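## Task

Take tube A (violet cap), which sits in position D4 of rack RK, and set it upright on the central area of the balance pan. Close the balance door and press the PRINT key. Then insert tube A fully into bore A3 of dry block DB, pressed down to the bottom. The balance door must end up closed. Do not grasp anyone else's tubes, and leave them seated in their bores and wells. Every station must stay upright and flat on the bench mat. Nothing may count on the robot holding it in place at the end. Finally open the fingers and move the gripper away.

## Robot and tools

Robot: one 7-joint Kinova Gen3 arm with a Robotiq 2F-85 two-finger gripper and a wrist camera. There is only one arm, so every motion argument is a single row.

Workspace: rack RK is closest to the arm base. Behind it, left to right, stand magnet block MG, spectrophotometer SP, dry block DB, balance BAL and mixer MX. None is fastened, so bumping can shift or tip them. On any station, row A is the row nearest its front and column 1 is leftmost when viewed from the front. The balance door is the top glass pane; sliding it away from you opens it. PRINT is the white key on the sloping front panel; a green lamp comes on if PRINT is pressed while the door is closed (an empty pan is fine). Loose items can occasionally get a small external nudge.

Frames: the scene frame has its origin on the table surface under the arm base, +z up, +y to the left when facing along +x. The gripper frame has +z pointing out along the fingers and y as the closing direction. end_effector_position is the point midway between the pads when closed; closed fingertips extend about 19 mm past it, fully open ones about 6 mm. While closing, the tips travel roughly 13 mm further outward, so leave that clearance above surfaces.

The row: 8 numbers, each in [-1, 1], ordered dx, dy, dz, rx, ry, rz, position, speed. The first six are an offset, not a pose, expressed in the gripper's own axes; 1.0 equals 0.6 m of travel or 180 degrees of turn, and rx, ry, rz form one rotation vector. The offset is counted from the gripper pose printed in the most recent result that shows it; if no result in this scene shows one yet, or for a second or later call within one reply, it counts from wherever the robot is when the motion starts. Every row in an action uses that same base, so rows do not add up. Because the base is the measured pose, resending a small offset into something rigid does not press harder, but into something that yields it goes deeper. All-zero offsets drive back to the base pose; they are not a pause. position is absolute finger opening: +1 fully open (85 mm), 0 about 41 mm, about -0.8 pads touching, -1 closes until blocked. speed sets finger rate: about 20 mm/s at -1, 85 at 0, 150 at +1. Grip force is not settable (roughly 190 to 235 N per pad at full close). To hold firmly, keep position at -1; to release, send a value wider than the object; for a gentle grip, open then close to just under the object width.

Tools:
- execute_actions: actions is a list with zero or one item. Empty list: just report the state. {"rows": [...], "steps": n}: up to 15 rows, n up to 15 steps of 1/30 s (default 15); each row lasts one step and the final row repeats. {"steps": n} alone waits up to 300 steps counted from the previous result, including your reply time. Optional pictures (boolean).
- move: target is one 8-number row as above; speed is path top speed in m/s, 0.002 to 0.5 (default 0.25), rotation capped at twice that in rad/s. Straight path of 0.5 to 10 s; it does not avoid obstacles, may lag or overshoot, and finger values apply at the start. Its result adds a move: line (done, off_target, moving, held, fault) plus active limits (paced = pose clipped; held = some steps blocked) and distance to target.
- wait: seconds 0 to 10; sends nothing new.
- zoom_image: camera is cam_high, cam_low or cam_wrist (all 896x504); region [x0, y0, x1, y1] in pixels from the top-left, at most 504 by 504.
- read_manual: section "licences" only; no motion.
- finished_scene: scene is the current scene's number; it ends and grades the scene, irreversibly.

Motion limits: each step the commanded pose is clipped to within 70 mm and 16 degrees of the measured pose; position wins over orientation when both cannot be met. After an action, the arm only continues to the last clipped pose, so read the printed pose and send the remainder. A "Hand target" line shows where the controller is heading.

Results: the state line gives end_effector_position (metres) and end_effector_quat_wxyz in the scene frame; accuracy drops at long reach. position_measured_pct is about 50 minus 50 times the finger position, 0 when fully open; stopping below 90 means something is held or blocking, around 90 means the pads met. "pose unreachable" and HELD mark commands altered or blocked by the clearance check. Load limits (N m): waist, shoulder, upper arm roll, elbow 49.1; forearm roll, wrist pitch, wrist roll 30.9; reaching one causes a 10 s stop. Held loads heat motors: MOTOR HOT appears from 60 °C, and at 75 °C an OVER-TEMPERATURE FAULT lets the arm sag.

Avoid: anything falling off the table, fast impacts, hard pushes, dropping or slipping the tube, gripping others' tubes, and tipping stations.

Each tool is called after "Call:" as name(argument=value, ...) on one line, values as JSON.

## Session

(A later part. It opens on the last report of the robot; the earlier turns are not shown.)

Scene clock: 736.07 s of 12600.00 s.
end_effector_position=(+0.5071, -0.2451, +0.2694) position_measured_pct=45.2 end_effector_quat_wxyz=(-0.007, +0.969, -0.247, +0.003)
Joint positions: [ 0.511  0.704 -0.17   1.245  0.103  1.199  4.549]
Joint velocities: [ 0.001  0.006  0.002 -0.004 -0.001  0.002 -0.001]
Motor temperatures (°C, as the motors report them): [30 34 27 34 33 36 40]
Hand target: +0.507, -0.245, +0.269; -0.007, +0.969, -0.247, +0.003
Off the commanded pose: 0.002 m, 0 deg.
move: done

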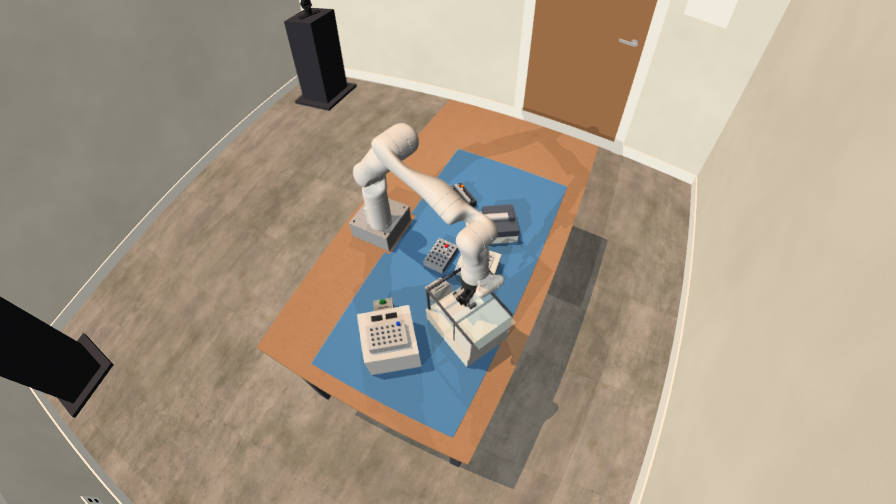

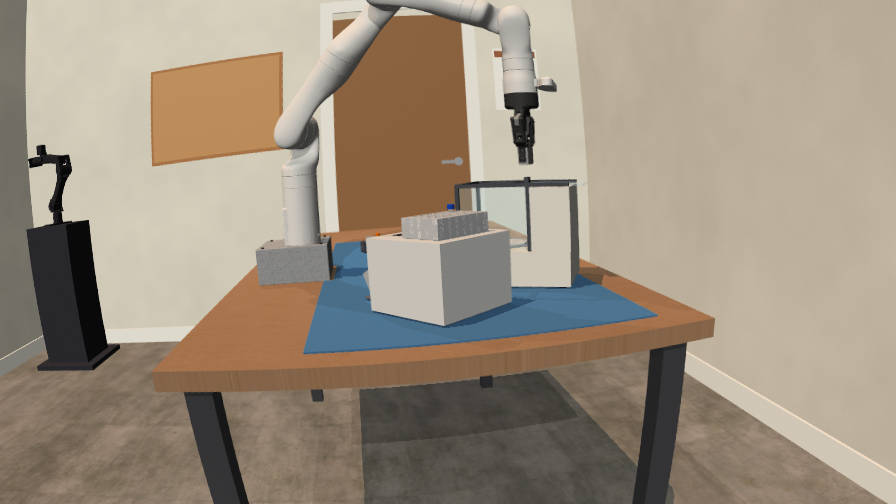

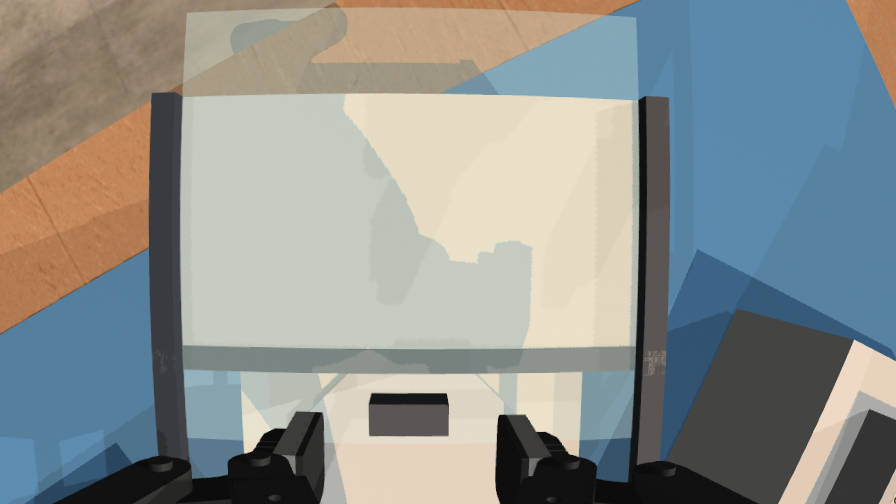

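Call:
move(target=[0.001, 0, 0.0585, 0, 0, 0, 0.1, 0], speed=0.05)

Call:
execute_actions(actions=[{"rows":[[0,0,0,0,0,0,-0.38,0]],"steps":15}], pictures=false)

Call:
move(target=[-0.19, 0.004, 0, 0, 0, 0, -0.38, 0], speed=0.05)

Call:
move(target=[-0.012, 0, 0, 0, 0, 0, -0.38, 0], speed=0.012)

Scene clock: 745.70 s of 12600.00 s.
end_effector_position=(+0.5080, -0.2451, +0.2344) position_measured_pct=45.2 end_effector_quat_wxyz=(-0.007, +0.969, -0.247, +0.003)
Joint positions: [ 0.51   0.741 -0.168  1.295  0.111  1.113  4.543]
Joint velocities: [-0.     0.002 -0.002  0.    -0.    -0.001  0.   ]
Motor temperatures (°C, as the motors report them): [30 34 27 34 33 36 40]
Hand target: +0.508, -0.245, +0.234; -0.007, +0.969, -0.247, +0.003
Off the commanded pose: 0.000 m, 0 deg.
move: done

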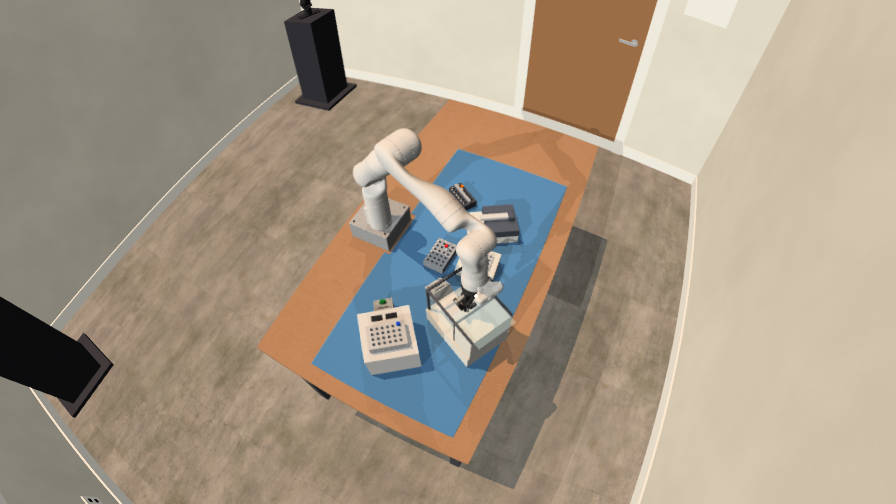

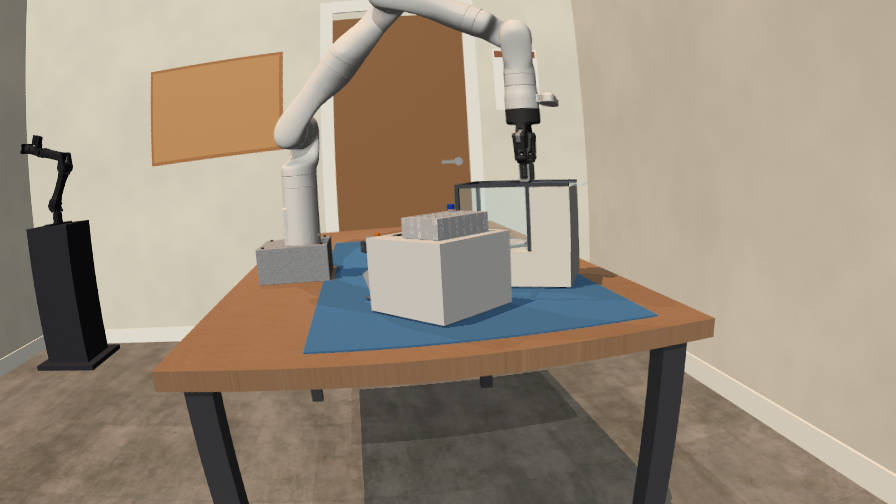

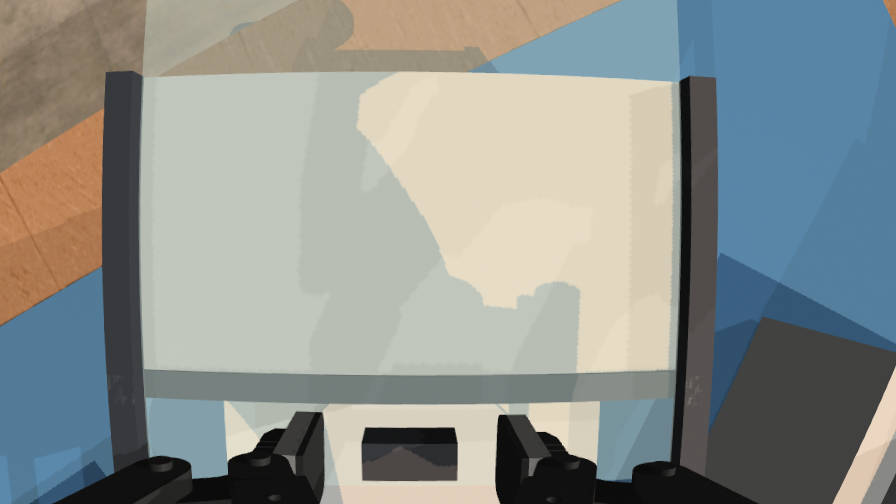

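Scene clock: 746.20 s of 12600.00 s.
end_effector_position=(+0.5081, -0.2449, +0.2346) position_measured_pct=67.5 end_effector_quat_wxyz=(-0.007, +0.969, -0.247, +0.003)
Joint positions: [ 0.51   0.741 -0.168  1.294  0.111  1.114  4.543]
Joint velocities: [-0.     0.     0.    -0.001  0.     0.001  0.   ]
Motor temperatures (°C, as the motors report them): [30 34 27 34 33 36 40]
Hand target: +0.508, -0.245, +0.234; -0.007, +0.969, -0.247, +0.003
Off the commanded pose: 0.000 m, 0 deg.
Steps of this call (steps 1 to 15: all 15 steps of this action). Readings (end_effector_position | what the end effector reports):
1: (+0.5080, -0.2451, +0.2344) | position_measured_pct=45.2
2: (+0.5080, -0.2451, +0.2344) | position_measured_pct=45.6
4: (+0.5080, -0.2451, +0.2344) | position_measured_pct=49.6
8: (+0.5080, -0.2451, +0.2344) | position_measured_pct=60.7
15: the state above

Scene clock: 749.07 s of 12600.00 s.
end_effector_position=(+0.4076, -0.1930, +0.2341) position_measured_pct=67.5 end_effector_quat_wxyz=(-0.007, +0.969, -0.247, +0.005)
Joint positions: [ 0.533  0.514 -0.188  1.735  0.1    0.899  4.514]
Joint velocities: [ 0.    -0.004 -0.     0.005 -0.    -0.002  0.   ]
Motor temperatures (°C, as the motors report them): [30 34 27 34 33 36 40]
Hand target: +0.407, -0.193, +0.234; -0.007, +0.969, -0.247, +0.003
Off the commanded pose: 0.001 m, 0 deg.
move: done

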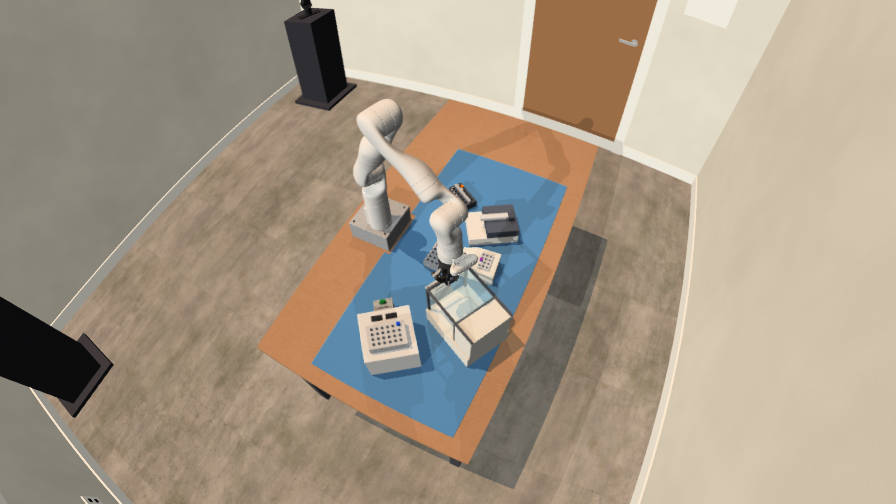

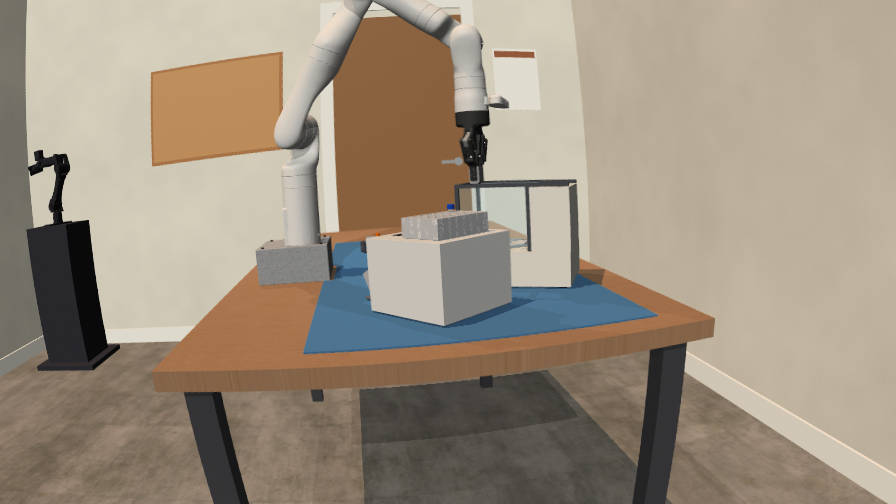

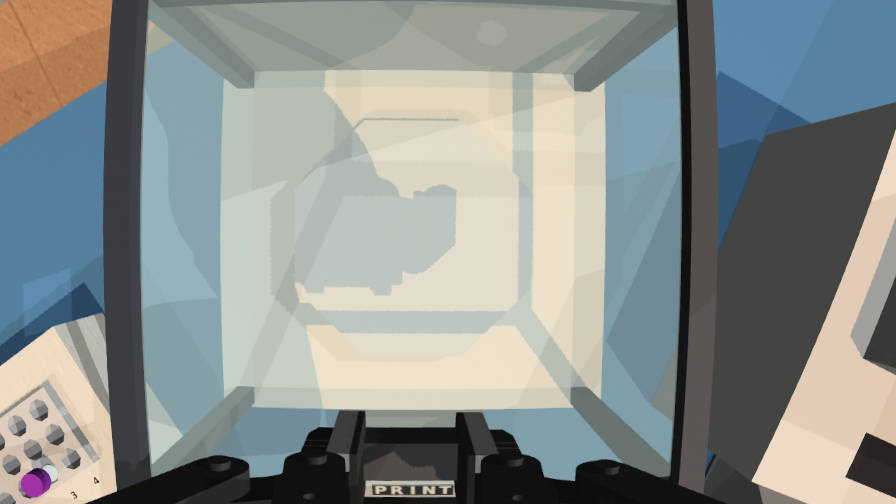

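Scene clock: 749.90 s of 12600.00 s.
end_effector_position=(+0.4032, -0.1907, +0.2341) position_measured_pct=67.5 end_effector_quat_wxyz=(-0.006, +0.969, -0.247, +0.007)
Joint positions: [ 0.534  0.501 -0.189  1.757  0.099  0.884  4.512]
Joint velocities: [ 0.    -0.001 -0.     0.004 -0.001 -0.003  0.   ]
Motor temperatures (°C, as the motors report them): [30 34 27 34 33 36 40]
Hand target: +0.401, -0.190, +0.234; -0.007, +0.969, -0.247, +0.005
Off the commanded pose: 0.002 m, 0 deg.
move: done

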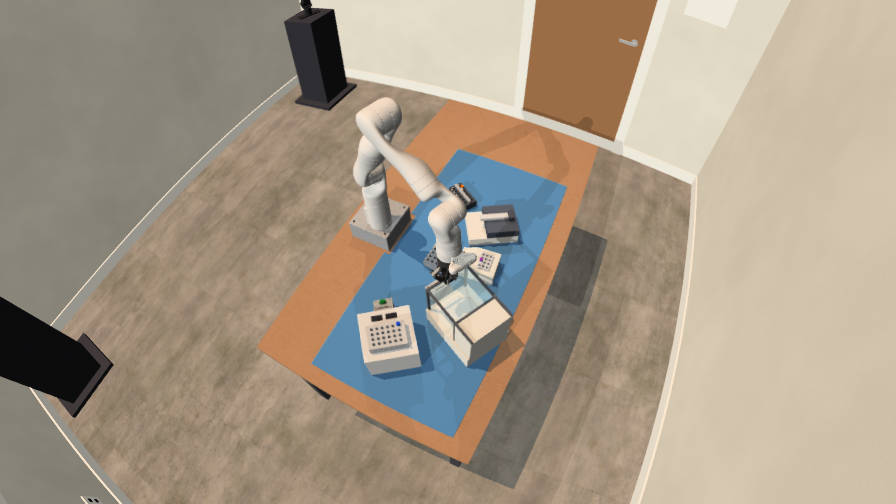

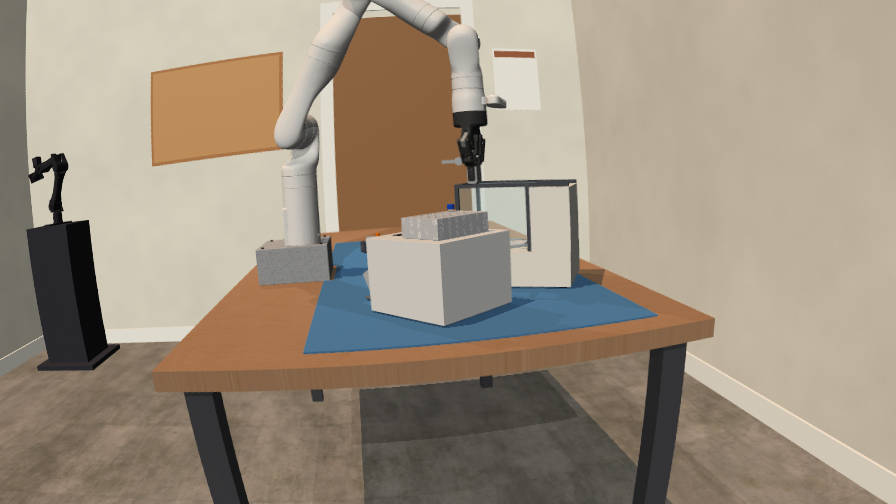

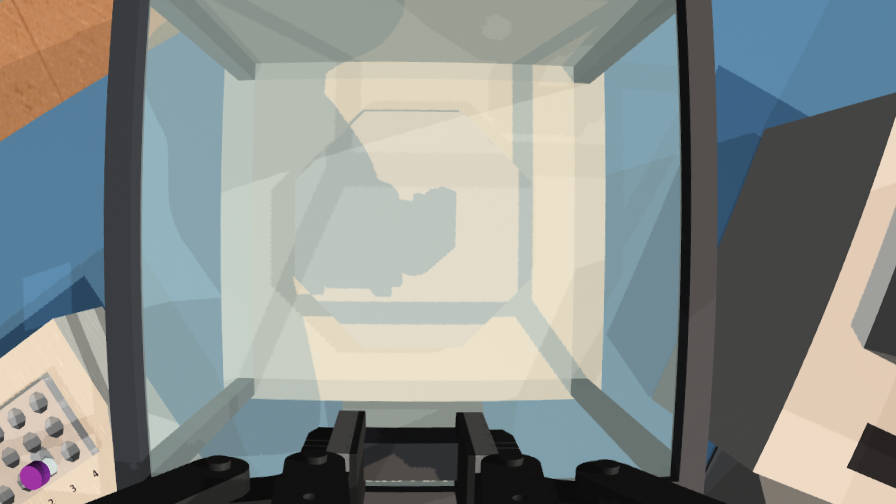

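Call:
move(target=[0,0,0,0,0,0,0.1,0.3])

Call:
move(target=[0,0,-0.2,0,0,0,0.1,0])

Scene clock: 765.83 s of 12600.00 s.
end_effector_position=(+0.4032, -0.1907, +0.2341) position_measured_pct=45.2 end_effector_quat_wxyz=(-0.006, +0.969, -0.247, +0.007)
Joint positions: [ 0.534  0.501 -0.189  1.757  0.099  0.884  4.512]
Joint velocities: [-0.    -0.     0.001 -0.002 -0.     0.001  0.   ]
Motor temperatures (°C, as the motors report them): [30 34 27 34 33 36 40]
Hand target: +0.403, -0.191, +0.234; -0.006, +0.969, -0.247, +0.007
Off the commanded pose: 0.000 m, 0 deg.
move: done

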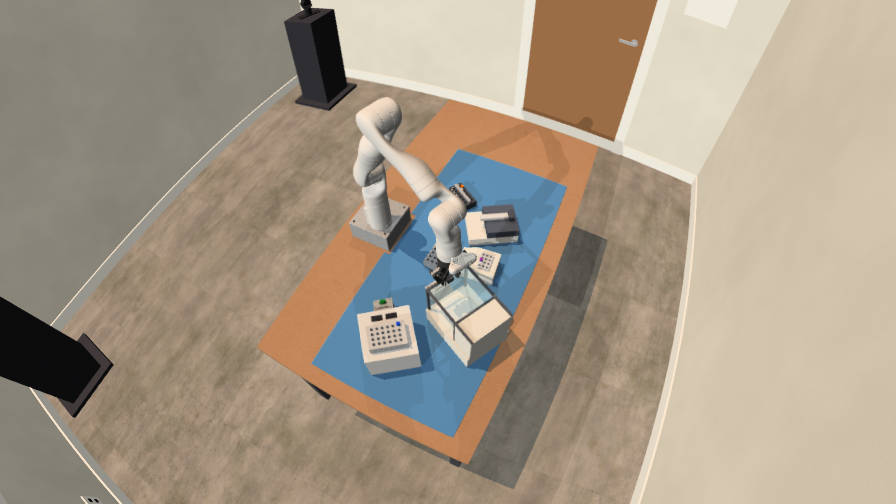

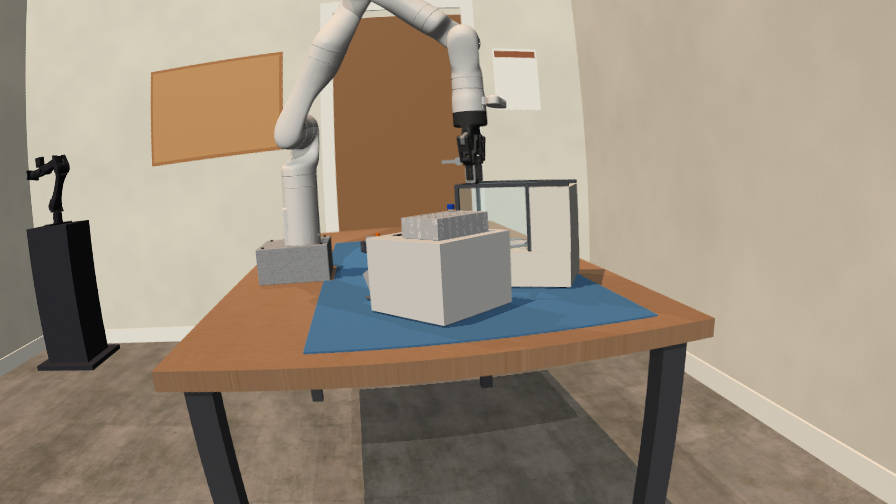

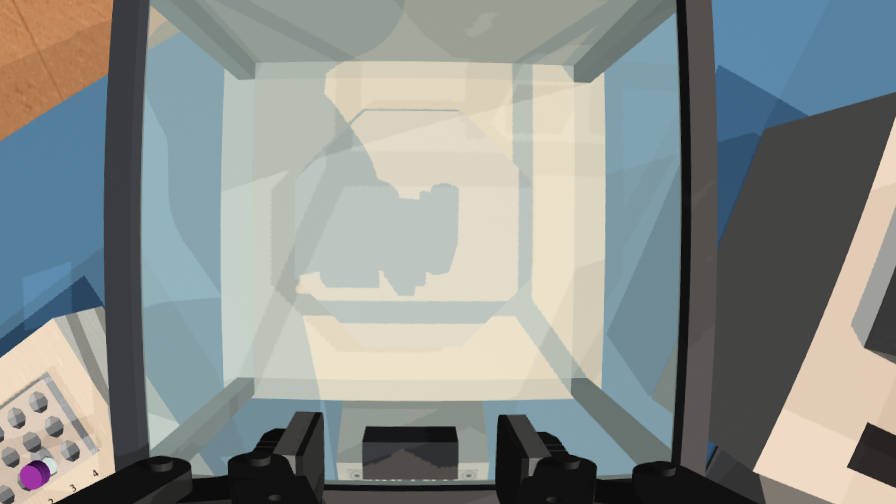

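Scene clock: 766.87 s of 12600.00 s.
end_effector_position=(+0.4010, -0.1915, +0.3539) position_measured_pct=45.2 end_effector_quat_wxyz=(-0.006, +0.969, -0.247, +0.007)
Joint positions: [ 0.547  0.359 -0.198  1.55   0.059  1.23   4.548]
Joint velocities: [ 0.    -0.001 -0.001 -0.005 -0.001  0.001 -0.001]
Motor temperatures (°C, as the motors report them): [30 34 27 34 33 36 40]
Hand target: +0.401, -0.192, +0.354; -0.006, +0.969, -0.247, +0.007
Off the commanded pose: 0.000 m, 0 deg.
move: done

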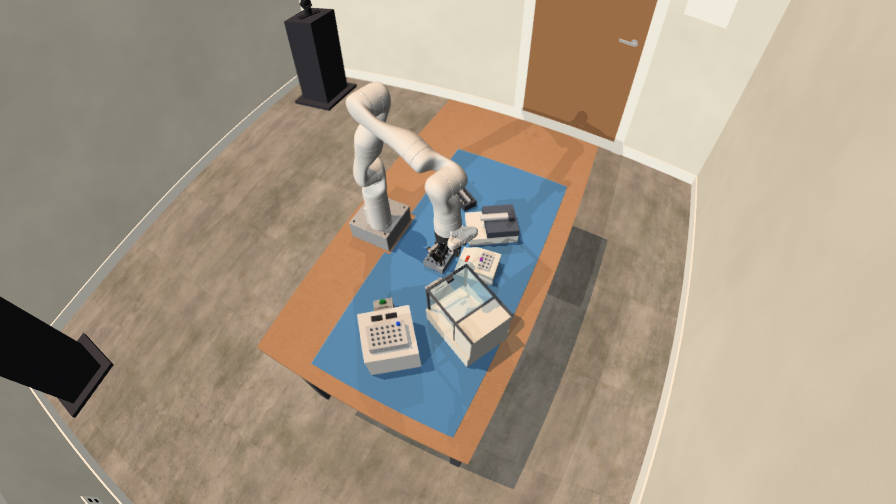

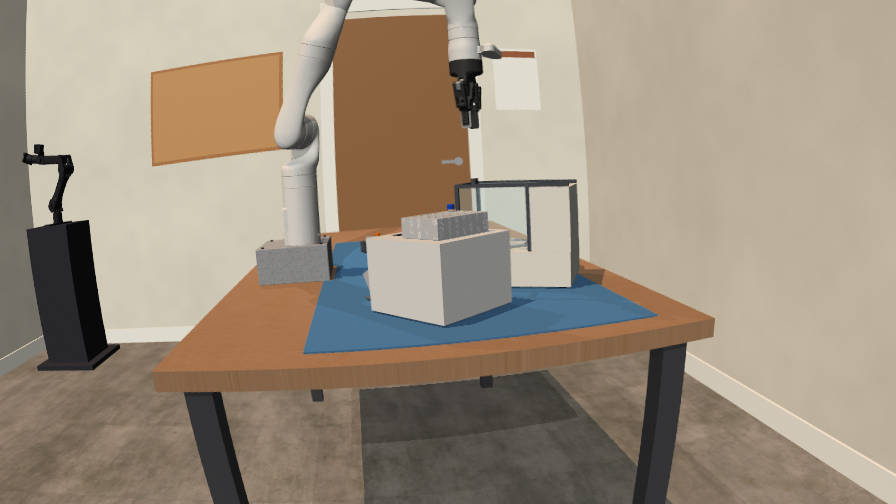

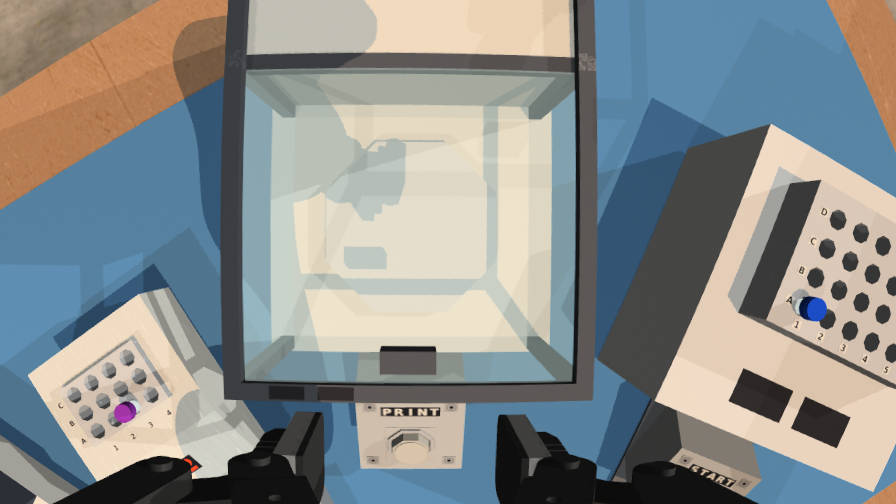

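Call:
finished_scene(scene=1)

The scene is finished: the task was done.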